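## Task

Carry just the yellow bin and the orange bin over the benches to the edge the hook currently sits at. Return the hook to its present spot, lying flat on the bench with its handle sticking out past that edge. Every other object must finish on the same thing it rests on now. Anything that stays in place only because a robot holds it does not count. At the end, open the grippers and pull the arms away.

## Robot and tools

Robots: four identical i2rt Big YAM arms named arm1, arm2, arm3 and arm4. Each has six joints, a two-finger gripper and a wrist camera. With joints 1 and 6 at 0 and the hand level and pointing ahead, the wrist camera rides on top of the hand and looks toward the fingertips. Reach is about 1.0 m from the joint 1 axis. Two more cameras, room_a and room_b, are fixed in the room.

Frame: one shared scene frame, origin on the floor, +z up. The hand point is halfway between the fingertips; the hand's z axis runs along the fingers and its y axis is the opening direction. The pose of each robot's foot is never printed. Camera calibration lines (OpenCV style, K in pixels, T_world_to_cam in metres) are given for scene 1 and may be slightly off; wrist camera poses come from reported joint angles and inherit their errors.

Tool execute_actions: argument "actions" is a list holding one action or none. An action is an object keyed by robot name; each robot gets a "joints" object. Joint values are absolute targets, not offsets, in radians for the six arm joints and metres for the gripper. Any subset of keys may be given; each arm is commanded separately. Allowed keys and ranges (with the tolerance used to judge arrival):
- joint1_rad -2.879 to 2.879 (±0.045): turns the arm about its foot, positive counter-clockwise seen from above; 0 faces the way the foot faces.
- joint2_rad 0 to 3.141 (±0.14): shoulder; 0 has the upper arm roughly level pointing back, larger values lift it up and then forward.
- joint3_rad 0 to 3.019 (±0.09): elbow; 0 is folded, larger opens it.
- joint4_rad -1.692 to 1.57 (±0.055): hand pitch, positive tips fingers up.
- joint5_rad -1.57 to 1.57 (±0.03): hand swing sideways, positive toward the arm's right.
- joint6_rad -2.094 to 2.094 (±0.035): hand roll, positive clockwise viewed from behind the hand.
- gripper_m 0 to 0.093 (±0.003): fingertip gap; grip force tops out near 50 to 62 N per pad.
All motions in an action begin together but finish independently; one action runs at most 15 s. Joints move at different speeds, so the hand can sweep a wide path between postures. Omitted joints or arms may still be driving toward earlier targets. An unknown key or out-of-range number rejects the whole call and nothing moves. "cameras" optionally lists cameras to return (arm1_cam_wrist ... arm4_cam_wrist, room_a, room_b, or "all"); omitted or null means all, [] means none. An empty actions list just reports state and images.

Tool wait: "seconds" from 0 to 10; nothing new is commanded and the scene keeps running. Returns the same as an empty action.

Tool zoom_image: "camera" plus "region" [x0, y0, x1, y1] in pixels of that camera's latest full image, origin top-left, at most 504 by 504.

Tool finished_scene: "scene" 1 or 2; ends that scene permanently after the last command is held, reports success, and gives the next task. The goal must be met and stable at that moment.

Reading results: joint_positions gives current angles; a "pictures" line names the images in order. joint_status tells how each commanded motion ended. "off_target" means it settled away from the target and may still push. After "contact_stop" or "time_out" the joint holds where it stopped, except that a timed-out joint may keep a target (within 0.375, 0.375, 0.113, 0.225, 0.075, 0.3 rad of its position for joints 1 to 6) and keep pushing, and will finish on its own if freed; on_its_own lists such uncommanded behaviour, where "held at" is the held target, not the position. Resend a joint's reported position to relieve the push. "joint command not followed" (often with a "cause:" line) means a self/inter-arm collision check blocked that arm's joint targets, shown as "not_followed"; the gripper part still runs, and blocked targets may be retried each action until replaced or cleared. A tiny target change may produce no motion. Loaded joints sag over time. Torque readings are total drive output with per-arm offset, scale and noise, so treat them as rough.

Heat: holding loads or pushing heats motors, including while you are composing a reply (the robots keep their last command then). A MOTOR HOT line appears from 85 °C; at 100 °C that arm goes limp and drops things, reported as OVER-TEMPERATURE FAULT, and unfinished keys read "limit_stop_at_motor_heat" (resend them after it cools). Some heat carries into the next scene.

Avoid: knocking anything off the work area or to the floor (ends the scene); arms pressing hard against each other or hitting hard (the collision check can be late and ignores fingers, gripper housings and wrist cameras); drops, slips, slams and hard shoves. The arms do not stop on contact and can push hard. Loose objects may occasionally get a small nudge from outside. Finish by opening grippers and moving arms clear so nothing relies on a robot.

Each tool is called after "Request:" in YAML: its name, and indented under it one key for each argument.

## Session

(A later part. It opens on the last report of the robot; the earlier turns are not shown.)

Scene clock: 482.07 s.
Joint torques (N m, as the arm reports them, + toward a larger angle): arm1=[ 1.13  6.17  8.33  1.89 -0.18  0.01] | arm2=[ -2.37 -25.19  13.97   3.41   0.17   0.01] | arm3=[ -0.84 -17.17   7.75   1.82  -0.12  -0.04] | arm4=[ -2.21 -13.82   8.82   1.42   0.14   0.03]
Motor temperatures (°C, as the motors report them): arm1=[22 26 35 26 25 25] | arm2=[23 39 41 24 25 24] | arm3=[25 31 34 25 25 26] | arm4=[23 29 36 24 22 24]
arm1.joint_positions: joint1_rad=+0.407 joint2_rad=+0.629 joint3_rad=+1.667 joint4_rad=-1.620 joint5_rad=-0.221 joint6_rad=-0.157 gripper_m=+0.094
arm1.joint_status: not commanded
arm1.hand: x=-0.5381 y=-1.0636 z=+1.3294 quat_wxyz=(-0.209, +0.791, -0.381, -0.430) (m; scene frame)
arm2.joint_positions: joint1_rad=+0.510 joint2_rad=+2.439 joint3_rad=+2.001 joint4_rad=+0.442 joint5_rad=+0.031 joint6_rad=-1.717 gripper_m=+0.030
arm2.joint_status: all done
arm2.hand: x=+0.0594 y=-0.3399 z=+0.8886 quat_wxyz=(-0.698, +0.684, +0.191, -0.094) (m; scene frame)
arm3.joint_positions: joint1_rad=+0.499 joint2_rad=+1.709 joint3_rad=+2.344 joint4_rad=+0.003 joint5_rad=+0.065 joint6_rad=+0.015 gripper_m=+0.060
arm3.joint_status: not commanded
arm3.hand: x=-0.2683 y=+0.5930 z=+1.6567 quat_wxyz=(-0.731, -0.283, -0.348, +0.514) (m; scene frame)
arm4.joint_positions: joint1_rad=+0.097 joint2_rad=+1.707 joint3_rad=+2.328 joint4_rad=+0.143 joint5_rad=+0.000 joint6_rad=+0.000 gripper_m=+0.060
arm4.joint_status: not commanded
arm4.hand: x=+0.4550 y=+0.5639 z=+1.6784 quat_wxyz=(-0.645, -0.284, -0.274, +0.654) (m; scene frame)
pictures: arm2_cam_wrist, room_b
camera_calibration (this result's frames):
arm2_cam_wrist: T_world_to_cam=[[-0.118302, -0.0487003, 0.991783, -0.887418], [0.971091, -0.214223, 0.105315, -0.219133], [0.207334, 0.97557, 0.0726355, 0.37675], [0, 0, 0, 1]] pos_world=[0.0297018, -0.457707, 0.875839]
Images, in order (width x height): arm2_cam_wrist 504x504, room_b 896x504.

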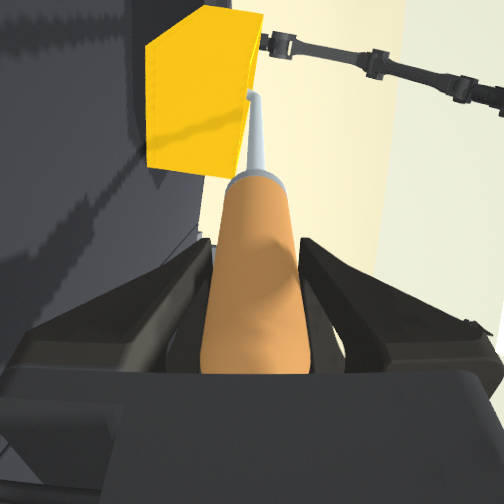

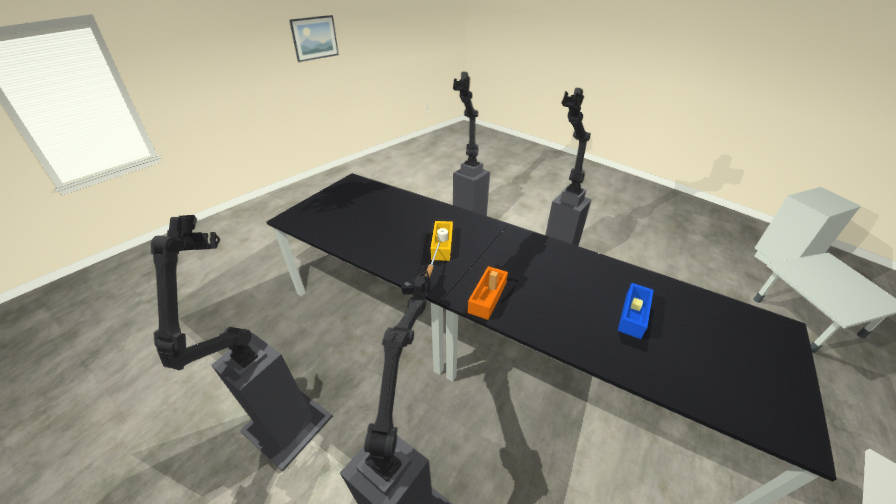

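Request:
execute_actions:
  actions:
    - {"arm2":{"joints":{"joint1_rad":0.657,"joint2_rad":2.258,"joint3_rad":1.753,"joint4_rad":0.62,"joint5_rad":0.272}}}
  cameras: ["arm2_cam_wrist","room_b"]

Request:
zoom_image:
  camera: "room_b"
  region: [360, 200, 510, 320]

Scene clock: 489.77 s.
Joint torques (N m, as the arm reports them, + toward a larger angle): arm1=[ 1.17  6.22  8.32  1.87 -0.19  0.03] | arm2=[ -1.6  -24.1   13.21   3.9    0.14   0.02] | arm3=[ -0.78 -17.25   7.77   1.85  -0.13  -0.04] | arm4=[ -1.47 -12.92   8.49   1.34   0.17   0.01]
Motor temperatures (°C, as the motors report them): arm1=[22 26 35 26 25 25] | arm2=[23 39 40 24 25 24] | arm3=[25 31 34 25 25 26] | arm4=[23 29 36 24 22 24]
arm1.joint_positions: joint1_rad=+0.407 joint2_rad=+0.629 joint3_rad=+1.667 joint4_rad=-1.620 joint5_rad=-0.221 joint6_rad=-0.157 gripper_m=+0.094
arm1.joint_status: not commanded
arm1.hand: x=-0.5381 y=-1.0636 z=+1.3294 quat_wxyz=(-0.209, +0.791, -0.381, -0.430) (m; scene frame)
arm2.joint_positions: joint1_rad=+0.652 joint2_rad=+2.295 joint3_rad=+1.727 joint4_rad=+0.558 joint5_rad=+0.271 joint6_rad=-1.718 gripper_m=+0.030
arm2.joint_status: joint4_rad time_out (moved +0.117 of +0.178); the others done
arm2.on_its_own: joint4_rad reads +0.558 and still pushes toward +0.620 since a time_out
arm2.hand: x=+0.0097 y=-0.4335 z=+0.8888 quat_wxyz=(-0.697, +0.697, +0.160, -0.057) (m; scene frame)
arm3.joint_positions: joint1_rad=+0.499 joint2_rad=+1.709 joint3_rad=+2.344 joint4_rad=+0.003 joint5_rad=+0.065 joint6_rad=+0.015 gripper_m=+0.060
arm3.joint_status: not commanded
arm3.hand: x=-0.2683 y=+0.5930 z=+1.6567 quat_wxyz=(-0.731, -0.283, -0.348, +0.514) (m; scene frame)
arm4.joint_positions: joint1_rad=+0.097 joint2_rad=+1.707 joint3_rad=+2.328 joint4_rad=+0.143 joint5_rad=+0.000 joint6_rad=+0.000 gripper_m=+0.060
arm4.joint_status: not commanded
arm4.hand: x=+0.4550 y=+0.5639 z=+1.6784 quat_wxyz=(-0.645, -0.284, -0.274, +0.654) (m; scene frame)
pictures: arm2_cam_wrist, room_b
camera_calibration (this result's frames):
arm2_cam_wrist: T_world_to_cam=[[-0.131097, -0.0251391, 0.991051, -0.88708], [0.944532, -0.306809, 0.117161, -0.241264], [0.301118, 0.951439, 0.0639664, 0.474672], [0, 0, 0, 1]] pos_world=[-0.0313444, -0.547943, 0.877045]
Images, in order (width x height): arm2_cam_wrist 504x504, room_b 896x504.

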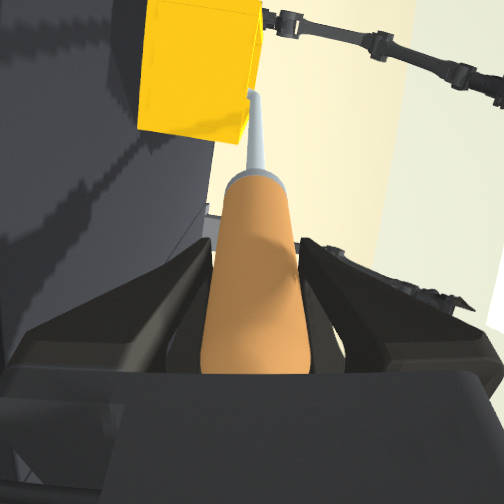

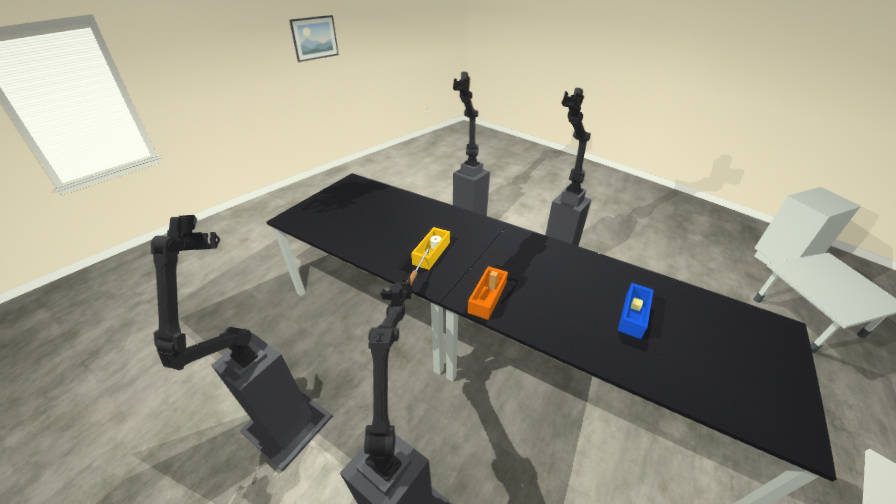

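Region (360, 200, 510, 320) of room_b's 896x504 image, scaled by 3.360, with more detail than that image has; it fills the top 403 rows of this view, and the rest is white.

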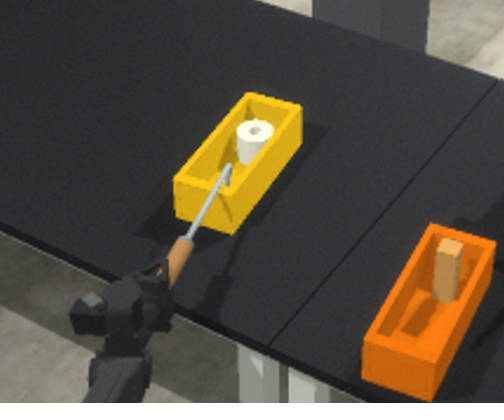

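Request:
execute_actions:
  actions:
    - {"arm2":{"joints":{"joint1_rad":0.773,"joint2_rad":2.045,"joint3_rad":1.48,"joint5_rad":0.39}}}
  cameras: ["arm2_cam_wrist","room_b"]

Request:
zoom_image:
  camera: "room_b"
  region: [360, 210, 510, 330]

Request:
zoom_image:
  camera: "arm2_cam_wrist"
  region: [0, 0, 300, 250]

Scene clock: 504.83 s.
Joint torques (N m, as the arm reports them, + toward a larger angle): arm1=[ 1.21  6.31  8.33  1.83 -0.19  0.03] | arm2=[ -1.59 -20.64  12.83   3.81   0.19   0.01] | arm3=[ -0.79 -17.27   7.76   1.84  -0.12  -0.04] | arm4=[ -2.05 -12.46   8.64   1.25   0.11   0.06]
Motor temperatures (°C, as the motors report them): arm1=[22 25 35 26 25 25] | arm2=[23 39 38 24 25 24] | arm3=[25 31 34 25 25 26] | arm4=[23 29 36 24 22 24]
arm1.joint_positions: joint1_rad=+0.407 joint2_rad=+0.629 joint3_rad=+1.667 joint4_rad=-1.620 joint5_rad=-0.221 joint6_rad=-0.157 gripper_m=+0.094
arm1.joint_status: not commanded
arm1.hand: x=-0.5381 y=-1.0636 z=+1.3294 quat_wxyz=(-0.209, +0.791, -0.381, -0.430) (m; scene frame)
arm2.joint_positions: joint1_rad=+0.771 joint2_rad=+2.071 joint3_rad=+1.455 joint4_rad=+0.565 joint5_rad=+0.388 joint6_rad=-1.717 gripper_m=+0.030
arm2.joint_status: all done
arm2.on_its_own: joint4_rad reads +0.565 and still pushes toward +0.620 since a time_out
arm2.hand: x=-0.0140 y=-0.5387 z=+0.9257 quat_wxyz=(-0.683, +0.708, +0.170, -0.051) (m; scene frame)
arm3.joint_positions: joint1_rad=+0.499 joint2_rad=+1.709 joint3_rad=+2.344 joint4_rad=+0.003 joint5_rad=+0.065 joint6_rad=+0.015 gripper_m=+0.060
arm3.joint_status: not commanded
arm3.hand: x=-0.2683 y=+0.5930 z=+1.6567 quat_wxyz=(-0.731, -0.283, -0.348, +0.514) (m; scene frame)
arm4.joint_positions: joint1_rad=+0.097 joint2_rad=+1.707 joint3_rad=+2.328 joint4_rad=+0.143 joint5_rad=+0.000 joint6_rad=+0.000 gripper_m=+0.060
arm4.joint_status: not commanded
arm4.hand: x=+0.4550 y=+0.5639 z=+1.6784 quat_wxyz=(-0.645, -0.284, -0.274, +0.654) (m; scene frame)
pictures: arm2_cam_wrist, room_b
camera_calibration (this result's frames):
arm2_cam_wrist: T_world_to_cam=[[-0.158708, 0.0063241, 0.987305, -0.909417], [0.941579, -0.299891, 0.153279, -0.285284], [0.297053, 0.953953, 0.0416405, 0.601472], [0, 0, 0, 1]] pos_world=[-0.0543839, -0.653578, 0.916555]
Images, in order (width x height): arm2_cam_wrist 504x504, room_b 896x504.

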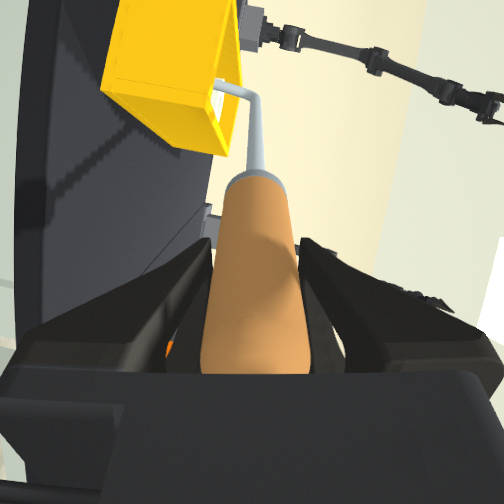

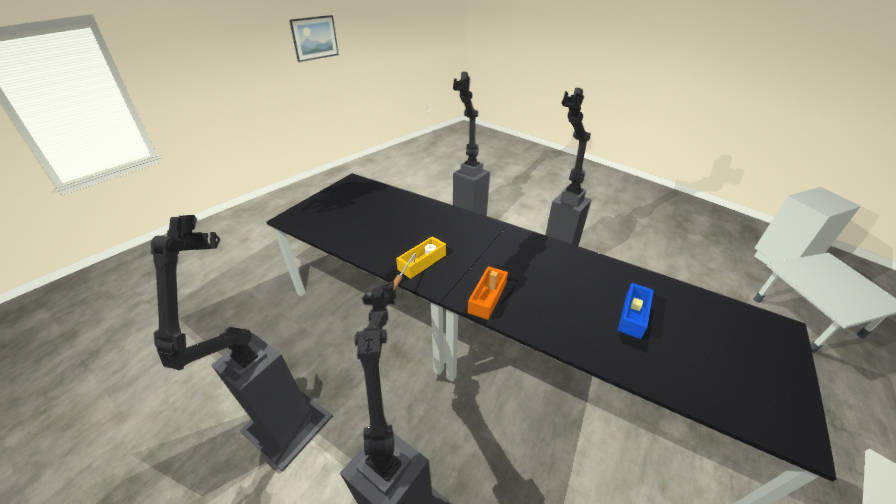

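Region (360, 210, 510, 330) of room_b's 896x504 image, scaled by 3.360, with more detail than that image has; it fills the top 403 rows of this view, and the rest is white.

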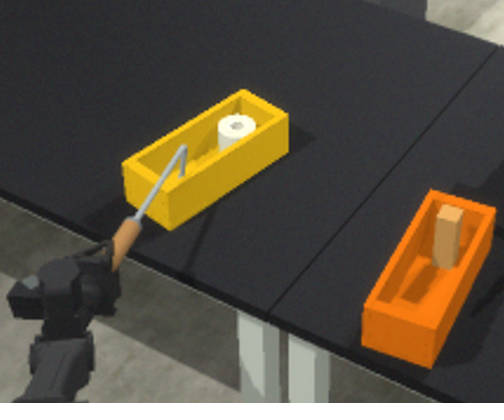

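Region (0, 0, 300, 250) of arm2_cam_wrist's 504x504 image, scaled by 1.680, with more detail than that image has.

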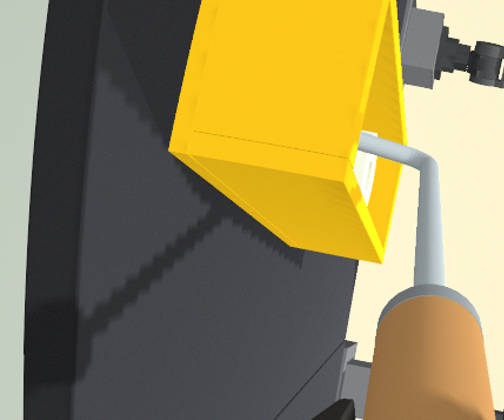

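Request:
execute_actions:
  actions:
    - {"arm2":{"joints":{"joint1_rad":0.795,"joint2_rad":1.872,"joint3_rad":1.24}}}
  cameras: ["arm2_cam_wrist","room_b"]

Request:
zoom_image:
  camera: "room_b"
  region: [360, 210, 510, 330]

Request:
zoom_image:
  camera: "arm2_cam_wrist"
  region: [0, 0, 300, 250]

Scene clock: 530.07 s.
Joint torques (N m, as the arm reports them, + toward a larger angle): arm1=[ 1.2   6.04  8.32  1.86 -0.19  0.03] | arm2=[ -1.57 -18.36  11.7    3.7    0.17  -0.01] | arm3=[ -0.79 -17.11   7.75   1.83  -0.12  -0.04] | arm4=[ -0.89 -13.63   8.7    1.28   0.08   0.01]
Motor temperatures (°C, as the motors report them): arm1=[22 25 35 26 25 25] | arm2=[23 38 37 24 25 24] | arm3=[25 31 34 25 25 26] | arm4=[23 29 36 24 22 24]
arm1.joint_positions: joint1_rad=+0.407 joint2_rad=+0.629 joint3_rad=+1.667 joint4_rad=-1.620 joint5_rad=-0.221 joint6_rad=-0.157 gripper_m=+0.094
arm1.joint_status: not commanded
arm1.hand: x=-0.5381 y=-1.0636 z=+1.3294 quat_wxyz=(-0.209, +0.791, -0.381, -0.430) (m; scene frame)
arm2.joint_positions: joint1_rad=+0.789 joint2_rad=+1.901 joint3_rad=+1.221 joint4_rad=+0.565 joint5_rad=+0.389 joint6_rad=-1.717 gripper_m=+0.030
arm2.joint_status: all done
arm2.on_its_own: joint4_rad reads +0.565 and still pushes toward +0.620 since a time_out
arm2.hand: x=+0.0206 y=-0.5998 z=+0.9296 quat_wxyz=(-0.662, +0.724, +0.189, -0.047) (m; scene frame)
arm3.joint_positions: joint1_rad=+0.499 joint2_rad=+1.709 joint3_rad=+2.344 joint4_rad=+0.003 joint5_rad=+0.065 joint6_rad=+0.015 gripper_m=+0.060
arm3.joint_status: not commanded
arm3.hand: x=-0.2683 y=+0.5930 z=+1.6567 quat_wxyz=(-0.731, -0.283, -0.348, +0.514) (m; scene frame)
arm4.joint_positions: joint1_rad=+0.097 joint2_rad=+1.707 joint3_rad=+2.328 joint4_rad=+0.143 joint5_rad=+0.000 joint6_rad=+0.000 gripper_m=+0.060
arm4.joint_status: not commanded
arm4.hand: x=+0.4550 y=+0.5639 z=+1.6784 quat_wxyz=(-0.645, -0.284, -0.274, +0.654) (m; scene frame)
pictures: arm2_cam_wrist, room_b
camera_calibration (this result's frames):
arm2_cam_wrist: T_world_to_cam=[[-0.198984, 0.0499286, 0.97873, -0.872449], [0.939326, -0.275028, 0.205003, -0.369951], [0.279413, 0.960139, 0.00782695, 0.684866], [0, 0, 0, 1]] pos_world=[-0.0174596, -0.715753, 0.924372]
Images, in order (width x height): arm2_cam_wrist 504x504, room_b 896x504.

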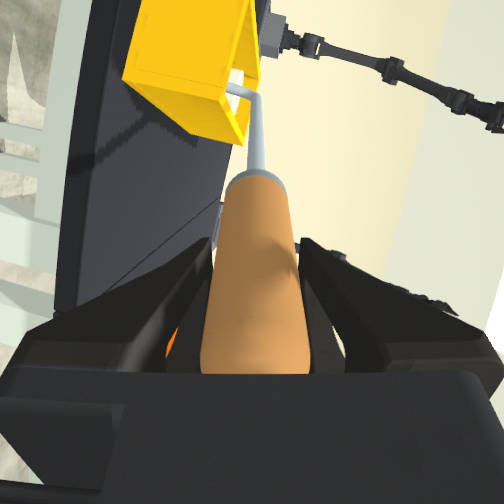

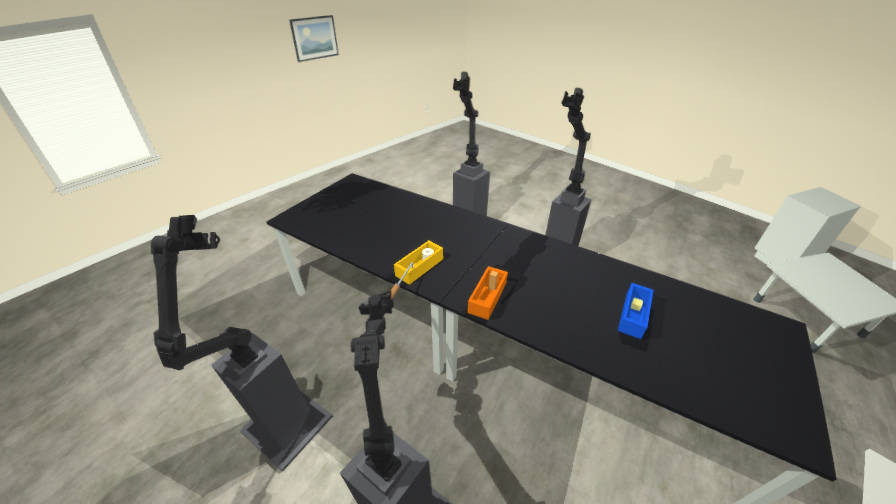

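Region (360, 210, 510, 330) of room_b's 896x504 image, scaled by 3.360, with more detail than that image has; it fills the top 403 rows of this view, and the rest is white.

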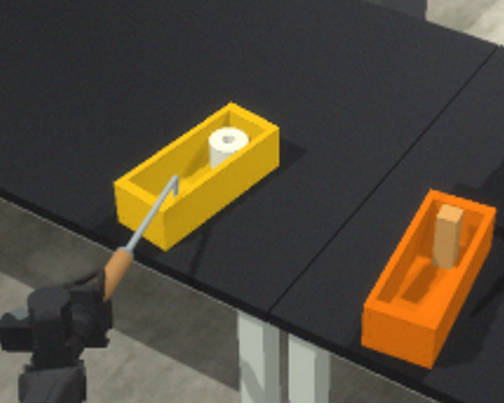

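Region (0, 0, 300, 250) of arm2_cam_wrist's 504x504 image, scaled by 1.680, with more detail than that image has.

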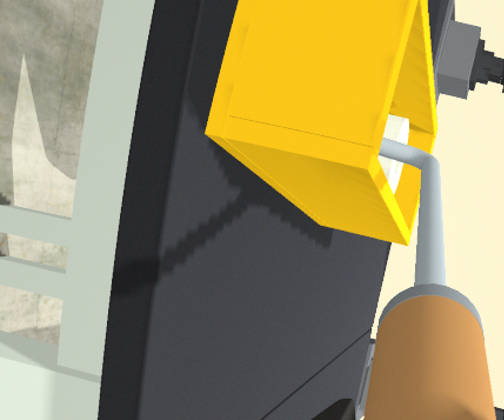

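Request:
execute_actions:
  actions:
    - {"arm2":{"joints":{"joint2_rad":1.972,"joint3_rad":1.41,"joint5_rad":0.29}}}
  cameras: ["arm2_cam_wrist","room_b"]

Request:
zoom_image:
  camera: "room_b"
  region: [360, 210, 510, 330]

Scene clock: 545.70 s.
Joint torques (N m, as the arm reports them, + toward a larger angle): arm1=[ 1.16  6.26  8.34  1.87 -0.18  0.03] | arm2=[ -1.46 -19.59  17.02   3.57   0.1    0.01] | arm3=[ -0.76 -17.22   7.75   1.84  -0.12  -0.04] | arm4=[ -1.54 -12.37   8.63   1.34   0.17   0.01]
Motor temperatures (°C, as the motors report them): arm1=[22 25 35 26 25 25] | arm2=[23 38 36 24 25 24] | arm3=[25 31 34 25 25 26] | arm4=[23 29 36 24 22 24]
arm1.joint_positions: joint1_rad=+0.407 joint2_rad=+0.629 joint3_rad=+1.667 joint4_rad=-1.620 joint5_rad=-0.221 joint6_rad=-0.157 gripper_m=+0.094
arm1.joint_status: not commanded
arm1.hand: x=-0.5381 y=-1.0636 z=+1.3294 quat_wxyz=(-0.209, +0.791, -0.381, -0.430) (m; scene frame)
arm2.joint_positions: joint1_rad=+0.791 joint2_rad=+2.004 joint3_rad=+1.334 joint4_rad=+0.567 joint5_rad=+0.290 joint6_rad=-1.717 gripper_m=+0.030
arm2.joint_status: all done
arm2.hand: x=-0.0207 y=-0.5801 z=+0.9135 quat_wxyz=(-0.661, +0.712, +0.219, -0.086) (m; scene frame)
arm3.joint_positions: joint1_rad=+0.499 joint2_rad=+1.709 joint3_rad=+2.344 joint4_rad=+0.003 joint5_rad=+0.065 joint6_rad=+0.015 gripper_m=+0.060
arm3.joint_status: not commanded
arm3.hand: x=-0.2683 y=+0.5930 z=+1.6567 quat_wxyz=(-0.731, -0.283, -0.348, +0.514) (m; scene frame)
arm4.joint_positions: joint1_rad=+0.097 joint2_rad=+1.707 joint3_rad=+2.328 joint4_rad=+0.143 joint5_rad=+0.000 joint6_rad=+0.000 gripper_m=+0.060
arm4.joint_status: not commanded
arm4.hand: x=+0.4550 y=+0.5639 z=+1.6784 quat_wxyz=(-0.645, -0.284, -0.274, +0.654) (m; scene frame)
pictures: arm2_cam_wrist, room_b
camera_calibration (this result's frames):
arm2_cam_wrist: T_world_to_cam=[[-0.185785, 0.0283469, 0.982181, -0.881286], [0.965657, -0.179508, 0.18784, -0.250788], [0.181634, 0.983348, 0.00597651, 0.690756], [0, 0, 0, 1]] pos_world=[-0.0470197, -0.69929, 0.908562]
Images, in order (width x height): arm2_cam_wrist 504x504, room_b 896x504.

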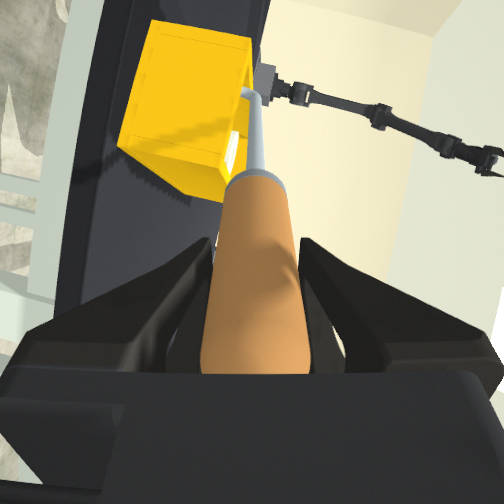

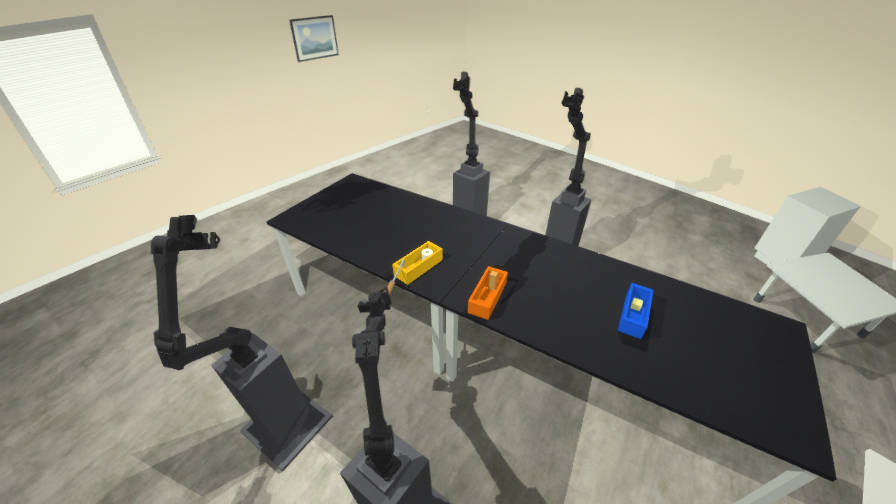

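Region (360, 210, 510, 330) of room_b's 896x504 image, scaled by 3.360, with more detail than that image has; it fills the top 403 rows of this view, and the rest is white.

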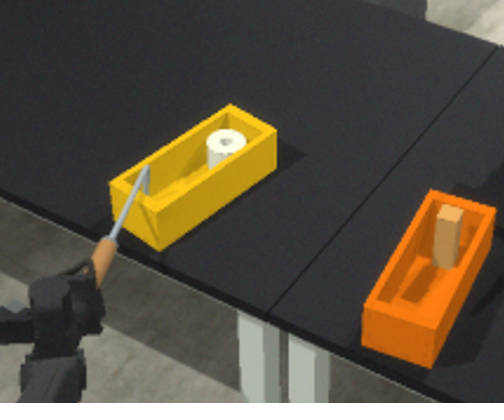

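Request:
execute_actions:
  actions:
    - {"arm2":{"joints":{"joint2_rad":1.9,"joint3_rad":1.277}}}
  cameras: ["arm2_cam_wrist","room_b"]

Request:
zoom_image:
  camera: "room_b"
  region: [360, 210, 510, 330]

Request:
zoom_image:
  camera: "arm2_cam_wrist"
  region: [0, 0, 300, 250]

Scene clock: 555.83 s.
Joint torques (N m, as the arm reports them, + toward a larger angle): arm1=[ 1.11  6.12  8.33  1.85 -0.19  0.04] | arm2=[ -2.   -19.24  11.72   3.65   0.06   0.01] | arm3=[ -0.77 -17.18   7.76   1.84  -0.12  -0.04] | arm4=[ -1.71 -12.6    8.66   1.04   0.26   0.  ]
Motor temperatures (°C, as the motors report them): arm1=[22 25 35 26 25 25] | arm2=[23 38 38 24 25 24] | arm3=[25 30 34 25 25 26] | arm4=[23 29 37 24 22 24]
arm1.joint_positions: joint1_rad=+0.407 joint2_rad=+0.629 joint3_rad=+1.667 joint4_rad=-1.620 joint5_rad=-0.221 joint6_rad=-0.157 gripper_m=+0.094
arm1.joint_status: not commanded
arm1.hand: x=-0.5381 y=-1.0636 z=+1.3294 quat_wxyz=(-0.209, +0.791, -0.381, -0.430) (m; scene frame)
arm2.joint_positions: joint1_rad=+0.791 joint2_rad=+1.934 joint3_rad=+1.259 joint4_rad=+0.567 joint5_rad=+0.292 joint6_rad=-1.717 gripper_m=+0.030
arm2.joint_status: all done
arm2.hand: x=-0.0045 y=-0.5980 z=+0.9251 quat_wxyz=(-0.660, +0.714, +0.220, -0.084) (m; scene frame)
arm3.joint_positions: joint1_rad=+0.499 joint2_rad=+1.709 joint3_rad=+2.344 joint4_rad=+0.003 joint5_rad=+0.065 joint6_rad=+0.015 gripper_m=+0.060
arm3.joint_status: not commanded
arm3.hand: x=-0.2683 y=+0.5930 z=+1.6567 quat_wxyz=(-0.731, -0.283, -0.348, +0.514) (m; scene frame)
arm4.joint_positions: joint1_rad=+0.097 joint2_rad=+1.707 joint3_rad=+2.328 joint4_rad=+0.143 joint5_rad=+0.000 joint6_rad=+0.000 gripper_m=+0.060
arm4.joint_status: not commanded
arm4.hand: x=+0.4550 y=+0.5639 z=+1.6784 quat_wxyz=(-0.645, -0.284, -0.274, +0.654) (m; scene frame)
pictures: arm2_cam_wrist, room_b
camera_calibration (this result's frames):
arm2_cam_wrist: T_world_to_cam=[[-0.189847, 0.0330739, 0.981256, -0.88549], [0.964528, -0.18043, 0.192692, -0.276856], [0.183421, 0.983032, 0.00235339, 0.70849], [0, 0, 0, 1]] pos_world=[-0.0310244, -0.717135, 0.920573]
Images, in order (width x height): arm2_cam_wrist 504x504, room_b 896x504.

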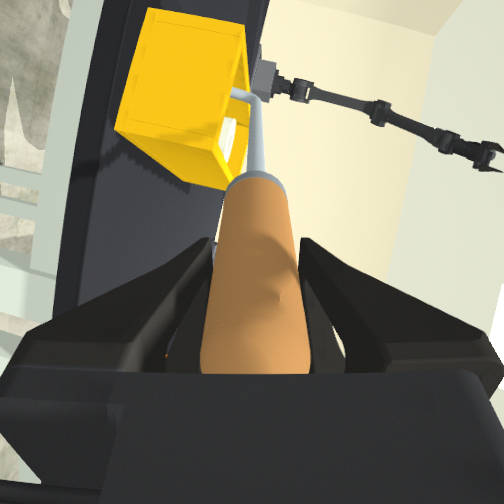

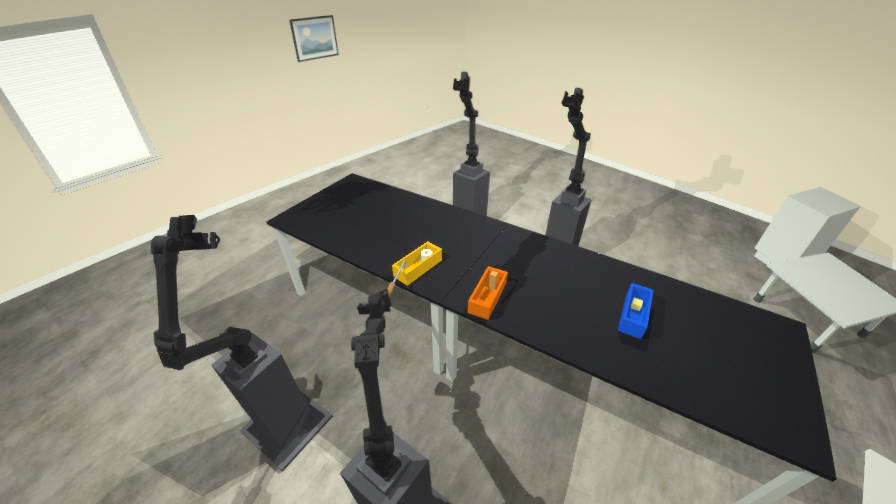

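Region (360, 210, 510, 330) of room_b's 896x504 image, scaled by 3.360, with more detail than that image has; it fills the top 403 rows of this view, and the rest is white.

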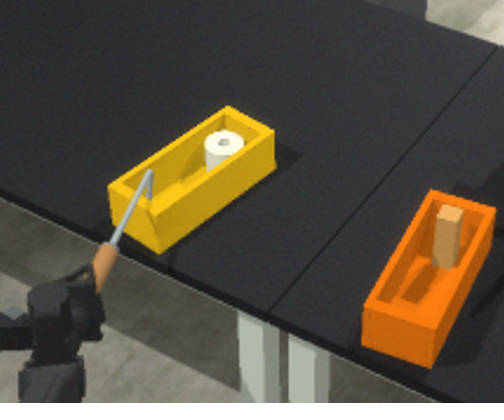

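Region (0, 0, 300, 250) of arm2_cam_wrist's 504x504 image, scaled by 1.680, with more detail than that image has.

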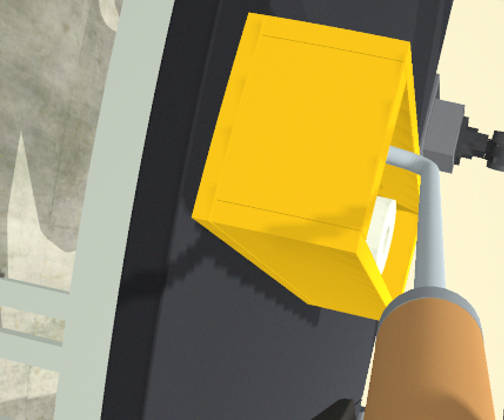

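Request:
execute_actions:
  actions:
    - {"arm2":{"joints":{"joint3_rad":1.675,"joint4_rad":0.885}}}
  cameras: []

Request:
execute_actions:
  actions:
    - {"arm2":{"joints":{"joint1_rad":0.612,"joint2_rad":2.295,"joint5_rad":0.56,"joint6_rad":-0.6}}}
  cameras: ["arm2_cam_wrist","room_a","room_b"]

Request:
zoom_image:
  camera: "room_b"
  region: [370, 220, 510, 340]

Scene clock: 573.73 s.
Joint torques (N m, as the arm reports them, + toward a larger angle): arm1=[ 1.06  6.13  8.32  1.85 -0.19  0.04] | arm2=[ -1.8  -19.78  16.04   2.52  -0.06   0.  ] | arm3=[ -0.77 -17.27   7.74   1.85  -0.12  -0.04] | arm4=[ -1.93 -12.92   8.73   1.26   0.22  -0.03]
Motor temperatures (°C, as the motors report them): arm1=[22 25 35 26 25 25] | arm2=[23 38 37 24 25 24] | arm3=[25 30 34 25 25 26] | arm4=[23 29 37 24 22 24]
arm1.joint_positions: joint1_rad=+0.407 joint2_rad=+0.629 joint3_rad=+1.667 joint4_rad=-1.620 joint5_rad=-0.221 joint6_rad=-0.157 gripper_m=+0.094
arm1.joint_status: not commanded
arm1.hand: x=-0.5381 y=-1.0636 z=+1.3294 quat_wxyz=(-0.209, +0.791, -0.381, -0.430) (m; scene frame)
arm2.joint_positions: joint1_rad=+0.792 joint2_rad=+1.928 joint3_rad=+1.625 joint4_rad=+0.851 joint5_rad=+0.293 joint6_rad=-1.717 gripper_m=+0.030
arm2.joint_status: all done
arm2.hand: x=-0.0246 y=-0.5710 z=+1.2015 quat_wxyz=(-0.845, +0.498, +0.086, -0.176) (m; scene frame)
arm3.joint_positions: joint1_rad=+0.499 joint2_rad=+1.709 joint3_rad=+2.344 joint4_rad=+0.003 joint5_rad=+0.065 joint6_rad=+0.015 gripper_m=+0.060
arm3.joint_status: not commanded
arm3.hand: x=-0.2683 y=+0.5930 z=+1.6567 quat_wxyz=(-0.731, -0.283, -0.348, +0.514) (m; scene frame)
arm4.joint_positions: joint1_rad=+0.097 joint2_rad=+1.707 joint3_rad=+2.328 joint4_rad=+0.143 joint5_rad=+0.000 joint6_rad=+0.000 gripper_m=+0.060
arm4.joint_status: not commanded
arm4.hand: x=+0.4550 y=+0.5639 z=+1.6784 quat_wxyz=(-0.645, -0.284, -0.274, +0.654) (m; scene frame)
pictures: none
No camera images: the call's "cameras" was empty. Leave "cameras" out to get every camera's image.

Scene clock: 575.60 s.
Joint torques (N m, as the arm reports them, + toward a larger angle): arm1=[ 1.21  6.28  8.37  1.85 -0.18  0.03] | arm2=[ -2.64 -21.38  14.02   1.96  -0.05  -0.05] | arm3=[ -0.76 -17.17   7.77   1.83  -0.12  -0.03] | arm4=[ -1.83 -13.6    8.53   1.19   0.15   0.06]
Motor temperatures (°C, as the motors report them): arm1=[22 25 35 26 25 25] | arm2=[23 38 37 24 25 24] | arm3=[25 30 34 25 25 26] | arm4=[23 29 37 24 22 24]
arm1.joint_positions: joint1_rad=+0.407 joint2_rad=+0.629 joint3_rad=+1.667 joint4_rad=-1.620 joint5_rad=-0.221 joint6_rad=-0.157 gripper_m=+0.094
arm1.joint_status: not commanded
arm1.hand: x=-0.5381 y=-1.0636 z=+1.3294 quat_wxyz=(-0.209, +0.791, -0.381, -0.430) (m; scene frame)
arm2.joint_positions: joint1_rad=+0.620 joint2_rad=+2.307 joint3_rad=+1.630 joint4_rad=+0.872 joint5_rad=+0.563 joint6_rad=-0.597 gripper_m=+0.029
arm2.joint_status: all done
arm2.hand: x=+0.0969 y=-0.4348 z=+0.8962 quat_wxyz=(-0.655, +0.555, -0.342, -0.382) (m; scene frame)
arm3.joint_positions: joint1_rad=+0.499 joint2_rad=+1.709 joint3_rad=+2.344 joint4_rad=+0.003 joint5_rad=+0.065 joint6_rad=+0.015 gripper_m=+0.060
arm3.joint_status: not commanded
arm3.hand: x=-0.2683 y=+0.5930 z=+1.6567 quat_wxyz=(-0.731, -0.283, -0.348, +0.514) (m; scene frame)
arm4.joint_positions: joint1_rad=+0.097 joint2_rad=+1.707 joint3_rad=+2.328 joint4_rad=+0.143 joint5_rad=+0.000 joint6_rad=+0.000 gripper_m=+0.060
arm4.joint_status: not commanded
arm4.hand: x=+0.4550 y=+0.5639 z=+1.6784 quat_wxyz=(-0.645, -0.284, -0.274, +0.654) (m; scene frame)
pictures: arm2_cam_wrist, room_a, room_b
camera_calibration (this result's frames):
arm2_cam_wrist: T_world_to_cam=[[0.884876, -0.0967799, 0.455662, -0.532847], [0.361406, -0.474534, -0.802623, 0.482991], [0.293905, 0.874901, -0.384927, 0.818906], [0, 0, 0, 1]] pos_world=[0.0562669, -0.538835, 0.945676]
Images, in order (width x height): arm2_cam_wrist 504x504, room_a 896x504, room_b 896x504.

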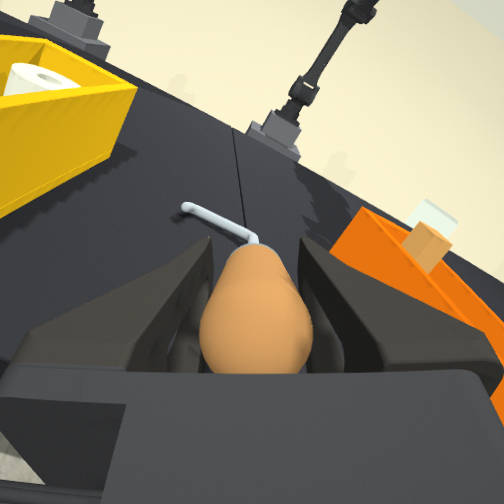

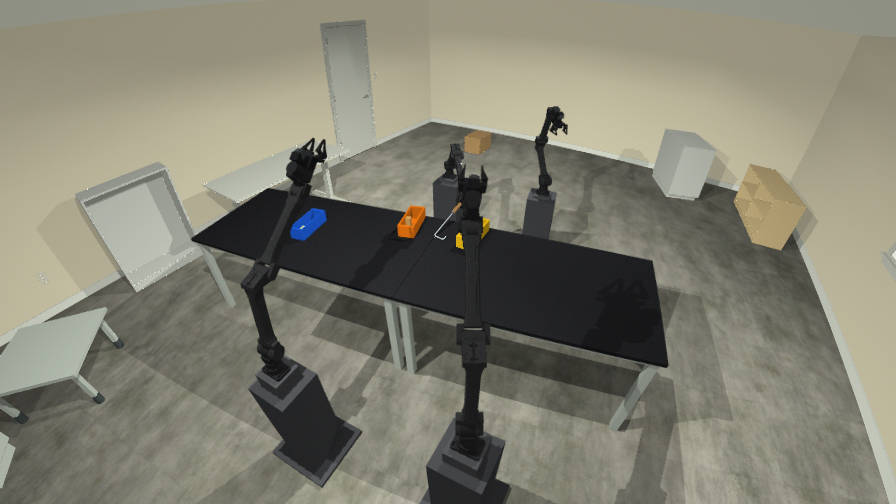

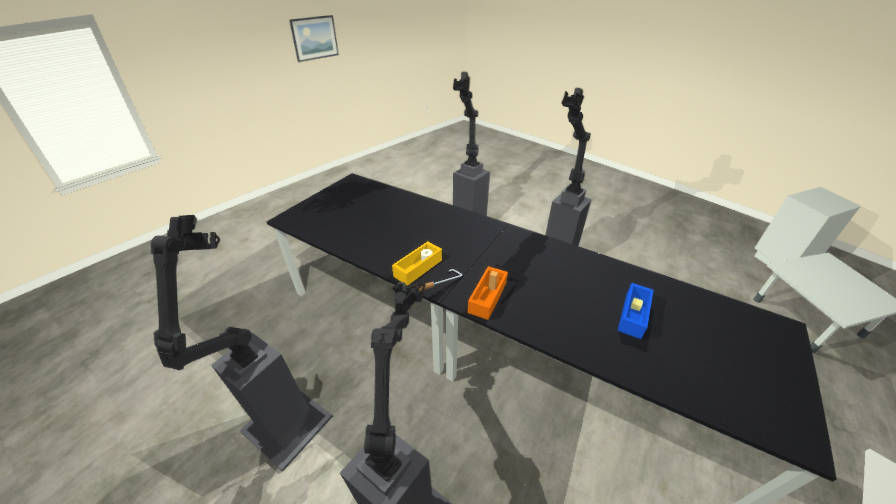

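Region (370, 220, 510, 340) of room_b's 896x504 image, scaled by 3.600, with more detail than that image has; it fills the top 432 rows of this view, and the rest is white.

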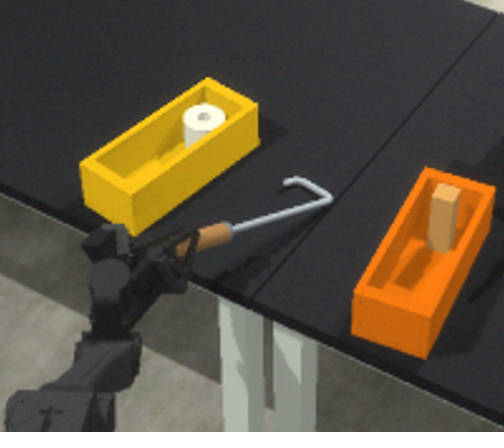

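Request:
execute_actions:
  actions:
    - {"arm2":{"joints":{"joint1_rad":0.605,"joint2_rad":2.37,"joint4_rad":0.85,"joint6_rad":-0.33}}}
  cameras: ["arm2_cam_wrist","room_b"]

Request:
zoom_image:
  camera: "room_b"
  region: [370, 220, 510, 340]

Scene clock: 584.27 s.
Joint torques (N m, as the arm reports them, + toward a larger angle): arm1=[ 1.16  6.27  8.3   1.84 -0.19  0.03] | arm2=[ -1.6  -20.76  13.16   1.2   -0.07   0.17] | arm3=[ -0.78 -17.3    7.75   1.84  -0.12  -0.04] | arm4=[ -1.65 -12.36   8.57   1.3    0.19   0.09]
Motor temperatures (°C, as the motors report them): arm1=[22 25 35 26 25 25] | arm2=[23 39 38 24 25 24] | arm3=[25 30 34 25 25 26] | arm4=[23 29 37 24 22 24]
arm1.joint_positions: joint1_rad=+0.407 joint2_rad=+0.629 joint3_rad=+1.667 joint4_rad=-1.620 joint5_rad=-0.221 joint6_rad=-0.157 gripper_m=+0.094
arm1.joint_status: not commanded
arm1.hand: x=-0.5381 y=-1.0636 z=+1.3294 quat_wxyz=(-0.209, +0.791, -0.381, -0.430) (m; scene frame)
arm2.joint_positions: joint1_rad=+0.603 joint2_rad=+2.366 joint3_rad=+1.635 joint4_rad=+0.861 joint5_rad=+0.564 joint6_rad=-0.351 gripper_m=+0.029
arm2.joint_status: all done
arm2.hand: x=+0.1094 y=-0.4273 z=+0.8475 quat_wxyz=(-0.600, +0.529, -0.415, -0.434) (m; scene frame)
arm3.joint_positions: joint1_rad=+0.499 joint2_rad=+1.709 joint3_rad=+2.344 joint4_rad=+0.003 joint5_rad=+0.065 joint6_rad=+0.015 gripper_m=+0.060
arm3.joint_status: not commanded
arm3.hand: x=-0.2683 y=+0.5930 z=+1.6567 quat_wxyz=(-0.731, -0.283, -0.348, +0.514) (m; scene frame)
arm4.joint_positions: joint1_rad=+0.097 joint2_rad=+1.707 joint3_rad=+2.328 joint4_rad=+0.143 joint5_rad=+0.000 joint6_rad=+0.000 gripper_m=+0.060
arm4.joint_status: not commanded
arm4.hand: x=+0.4550 y=+0.5639 z=+1.6784 quat_wxyz=(-0.645, -0.284, -0.274, +0.654) (m; scene frame)
pictures: arm2_cam_wrist, room_b
camera_calibration (this result's frames):
arm2_cam_wrist: T_world_to_cam=[[0.962029, -0.0681766, 0.264297, -0.355048], [0.193797, -0.511259, -0.837291, 0.474891], [0.192208, 0.856718, -0.478633, 0.872696], [0, 0, 0, 1]] pos_world=[0.0817945, -0.529069, 0.909162]
Images, in order (width x height): arm2_cam_wrist 504x504, room_b 896x504.

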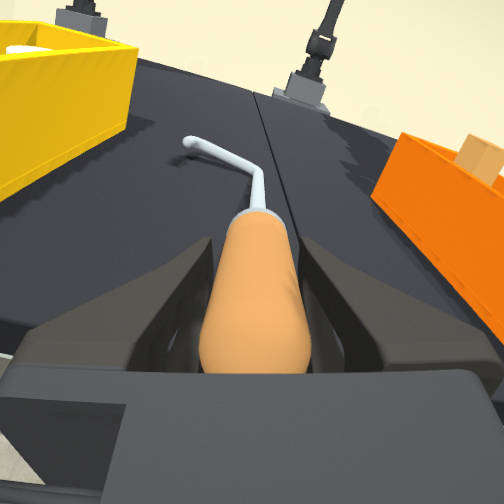

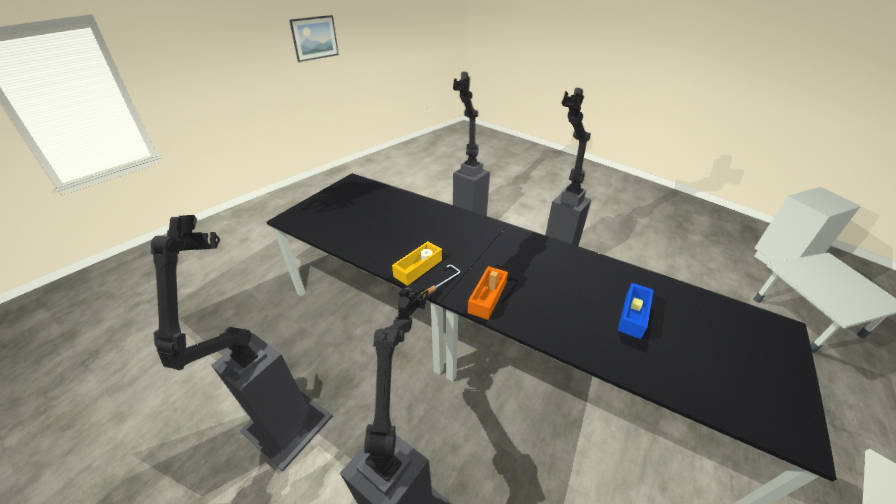

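Region (370, 220, 510, 340) of room_b's 896x504 image, scaled by 3.600, with more detail than that image has; it fills the top 432 rows of this view, and the rest is white.

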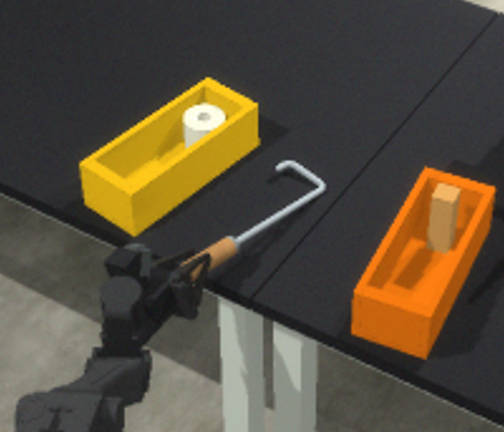

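Request:
execute_actions:
  actions:
    - {"arm2":{"joints":{"joint1_rad":0.612,"joint2_rad":2.41,"joint3_rad":1.625,"joint4_rad":0.825,"joint5_rad":0.52}}}
  cameras: ["arm2_cam_wrist","room_b"]

Request:
zoom_image:
  camera: "room_b"
  region: [370, 220, 510, 340]

Scene clock: 588.03 s.
Joint torques (N m, as the arm reports them, + toward a larger angle): arm1=[ 0.96  6.22  8.36  1.84 -0.18  0.03] | arm2=[ -1.07 -18.99   9.07   0.79  -0.22   0.1 ] | arm3=[ -0.83 -17.19   7.76   1.84  -0.12  -0.04] | arm4=[ -2.08 -13.86   8.58   1.25   0.18   0.06]
Motor temperatures (°C, as the motors report them): arm1=[22 25 35 26 25 25] | arm2=[23 39 37 24 25 24] | arm3=[25 30 34 25 25 26] | arm4=[23 29 37 24 22 24]
arm1.joint_positions: joint1_rad=+0.407 joint2_rad=+0.629 joint3_rad=+1.667 joint4_rad=-1.620 joint5_rad=-0.221 joint6_rad=-0.157 gripper_m=+0.094
arm1.joint_status: not commanded
arm1.hand: x=-0.5381 y=-1.0636 z=+1.3294 quat_wxyz=(-0.209, +0.791, -0.381, -0.430) (m; scene frame)
arm2.joint_positions: joint1_rad=+0.603 joint2_rad=+2.388 joint3_rad=+1.628 joint4_rad=+0.848 joint5_rad=+0.528 joint6_rad=-0.348 gripper_m=+0.029
arm2.joint_status: all done
arm2.hand: x=+0.1039 y=-0.4293 z=+0.8233 quat_wxyz=(-0.587, +0.552, -0.406, -0.432) (m; scene frame)
arm3.joint_positions: joint1_rad=+0.499 joint2_rad=+1.709 joint3_rad=+2.344 joint4_rad=+0.003 joint5_rad=+0.065 joint6_rad=+0.015 gripper_m=+0.060
arm3.joint_status: not commanded
arm3.hand: x=-0.2683 y=+0.5930 z=+1.6567 quat_wxyz=(-0.731, -0.283, -0.348, +0.514) (m; scene frame)
arm4.joint_positions: joint1_rad=+0.097 joint2_rad=+1.707 joint3_rad=+2.328 joint4_rad=+0.143 joint5_rad=+0.000 joint6_rad=+0.000 gripper_m=+0.060
arm4.joint_status: not commanded
arm4.hand: x=+0.4550 y=+0.5639 z=+1.6784 quat_wxyz=(-0.645, -0.284, -0.274, +0.654) (m; scene frame)
pictures: arm2_cam_wrist, room_b
camera_calibration (this result's frames):
arm2_cam_wrist: T_world_to_cam=[[0.957812, -0.0236229, 0.286423, -0.342148], [0.230583, -0.531709, -0.814934, 0.423679], [0.171545, 0.846597, -0.50383, 0.882466], [0, 0, 0, 1]] pos_world=[0.0786378, -0.529902, 0.887882]
Images, in order (width x height): arm2_cam_wrist 504x504, room_b 896x504.

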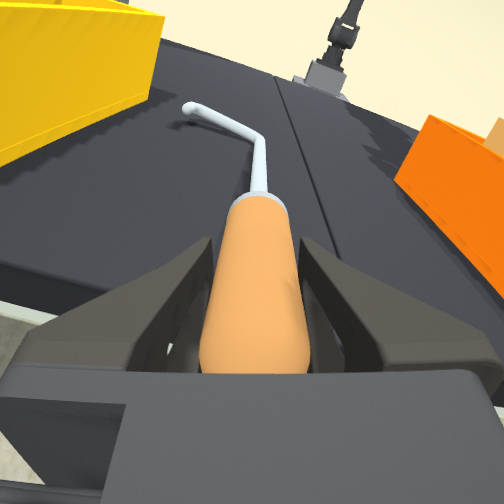

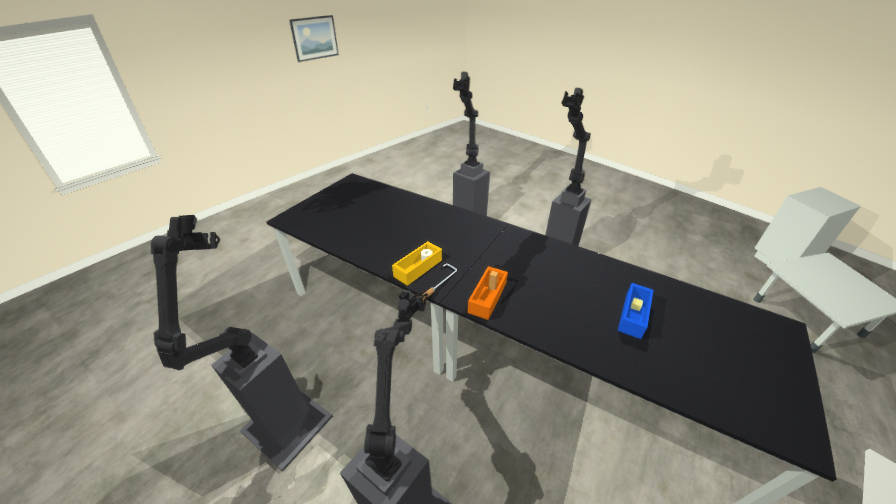

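Region (370, 220, 510, 340) of room_b's 896x504 image, scaled by 3.600, with more detail than that image has; it fills the top 432 rows of this view, and the rest is white.

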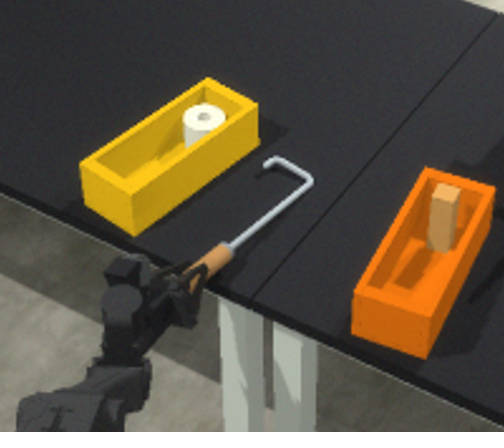

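Request:
execute_actions:
  actions:
    - {"arm2":{"joints":{"joint2_rad":2.44,"joint4_rad":1.0,"joint5_rad":0.5,"joint6_rad":-0.4}}}
  cameras: ["arm2_cam_wrist","room_b"]

Request:
zoom_image:
  camera: "room_b"
  region: [370, 220, 510, 340]

Scene clock: 594.37 s.
Joint torques (N m, as the arm reports them, + toward a larger angle): arm1=[ 1.1   6.    8.28  1.86 -0.19  0.03] | arm2=[ -1.16 -19.57   9.12   2.57   0.02  -0.09] | arm3=[ -0.74 -17.18   7.75   1.83  -0.12  -0.04] | arm4=[ -1.56 -13.11   8.79   1.21   0.15  -0.04]
Motor temperatures (°C, as the motors report them): arm1=[22 25 35 26 25 25] | arm2=[23 39 36 24 25 24] | arm3=[25 30 34 25 25 26] | arm4=[23 29 37 24 22 24]
arm1.joint_positions: joint1_rad=+0.407 joint2_rad=+0.629 joint3_rad=+1.667 joint4_rad=-1.620 joint5_rad=-0.221 joint6_rad=-0.157 gripper_m=+0.094
arm1.joint_status: not commanded
arm1.hand: x=-0.5381 y=-1.0636 z=+1.3294 quat_wxyz=(-0.209, +0.791, -0.381, -0.430) (m; scene frame)
arm2.joint_positions: joint1_rad=+0.604 joint2_rad=+2.432 joint3_rad=+1.622 joint4_rad=+0.974 joint5_rad=+0.501 joint6_rad=-0.395 gripper_m=+0.029
arm2.joint_status: all done
arm2.hand: x=+0.1020 y=-0.4355 z=+0.8136 quat_wxyz=(-0.603, +0.538, -0.381, -0.449) (m; scene frame)
arm3.joint_positions: joint1_rad=+0.499 joint2_rad=+1.709 joint3_rad=+2.344 joint4_rad=+0.003 joint5_rad=+0.065 joint6_rad=+0.015 gripper_m=+0.060
arm3.joint_status: not commanded
arm3.hand: x=-0.2683 y=+0.5930 z=+1.6567 quat_wxyz=(-0.731, -0.283, -0.348, +0.514) (m; scene frame)
arm4.joint_positions: joint1_rad=+0.097 joint2_rad=+1.707 joint3_rad=+2.328 joint4_rad=+0.143 joint5_rad=+0.000 joint6_rad=+0.000 gripper_m=+0.060
arm4.joint_status: not commanded
arm4.hand: x=+0.4550 y=+0.5639 z=+1.6784 quat_wxyz=(-0.645, -0.284, -0.274, +0.654) (m; scene frame)
pictures: arm2_cam_wrist, room_b
camera_calibration (this result's frames):
arm2_cam_wrist: T_world_to_cam=[[0.955391, -0.0221238, 0.294513, -0.343373], [0.250271, -0.46883, -0.847091, 0.464409], [0.156817, 0.883012, -0.442379, 0.850497], [0, 0, 0, 1]] pos_world=[0.078455, -0.540867, 0.870766]
Images, in order (width x height): arm2_cam_wrist 504x504, room_b 896x504.

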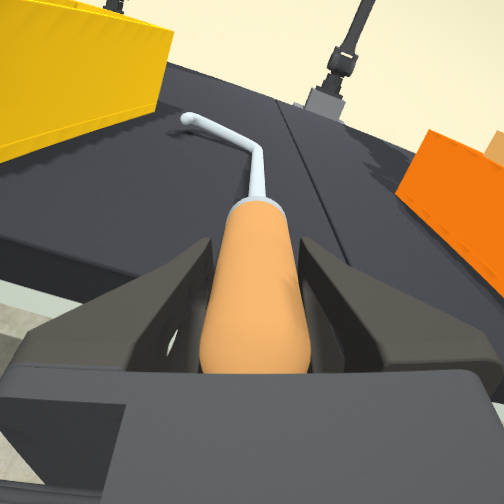

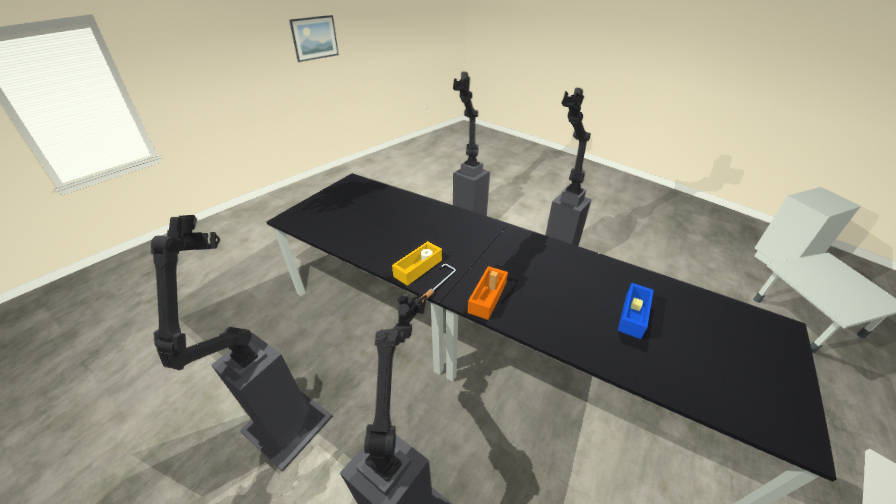

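Region (370, 220, 510, 340) of room_b's 896x504 image, scaled by 3.600, with more detail than that image has; it fills the top 432 rows of this view, and the rest is white.

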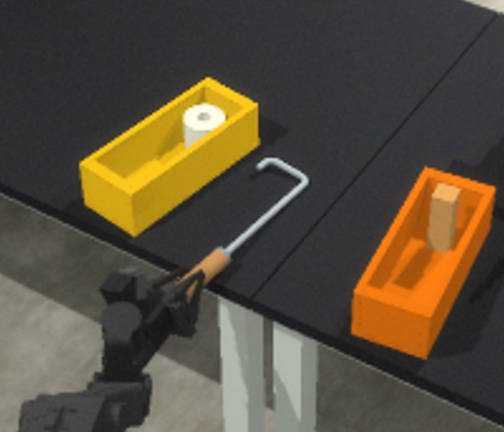

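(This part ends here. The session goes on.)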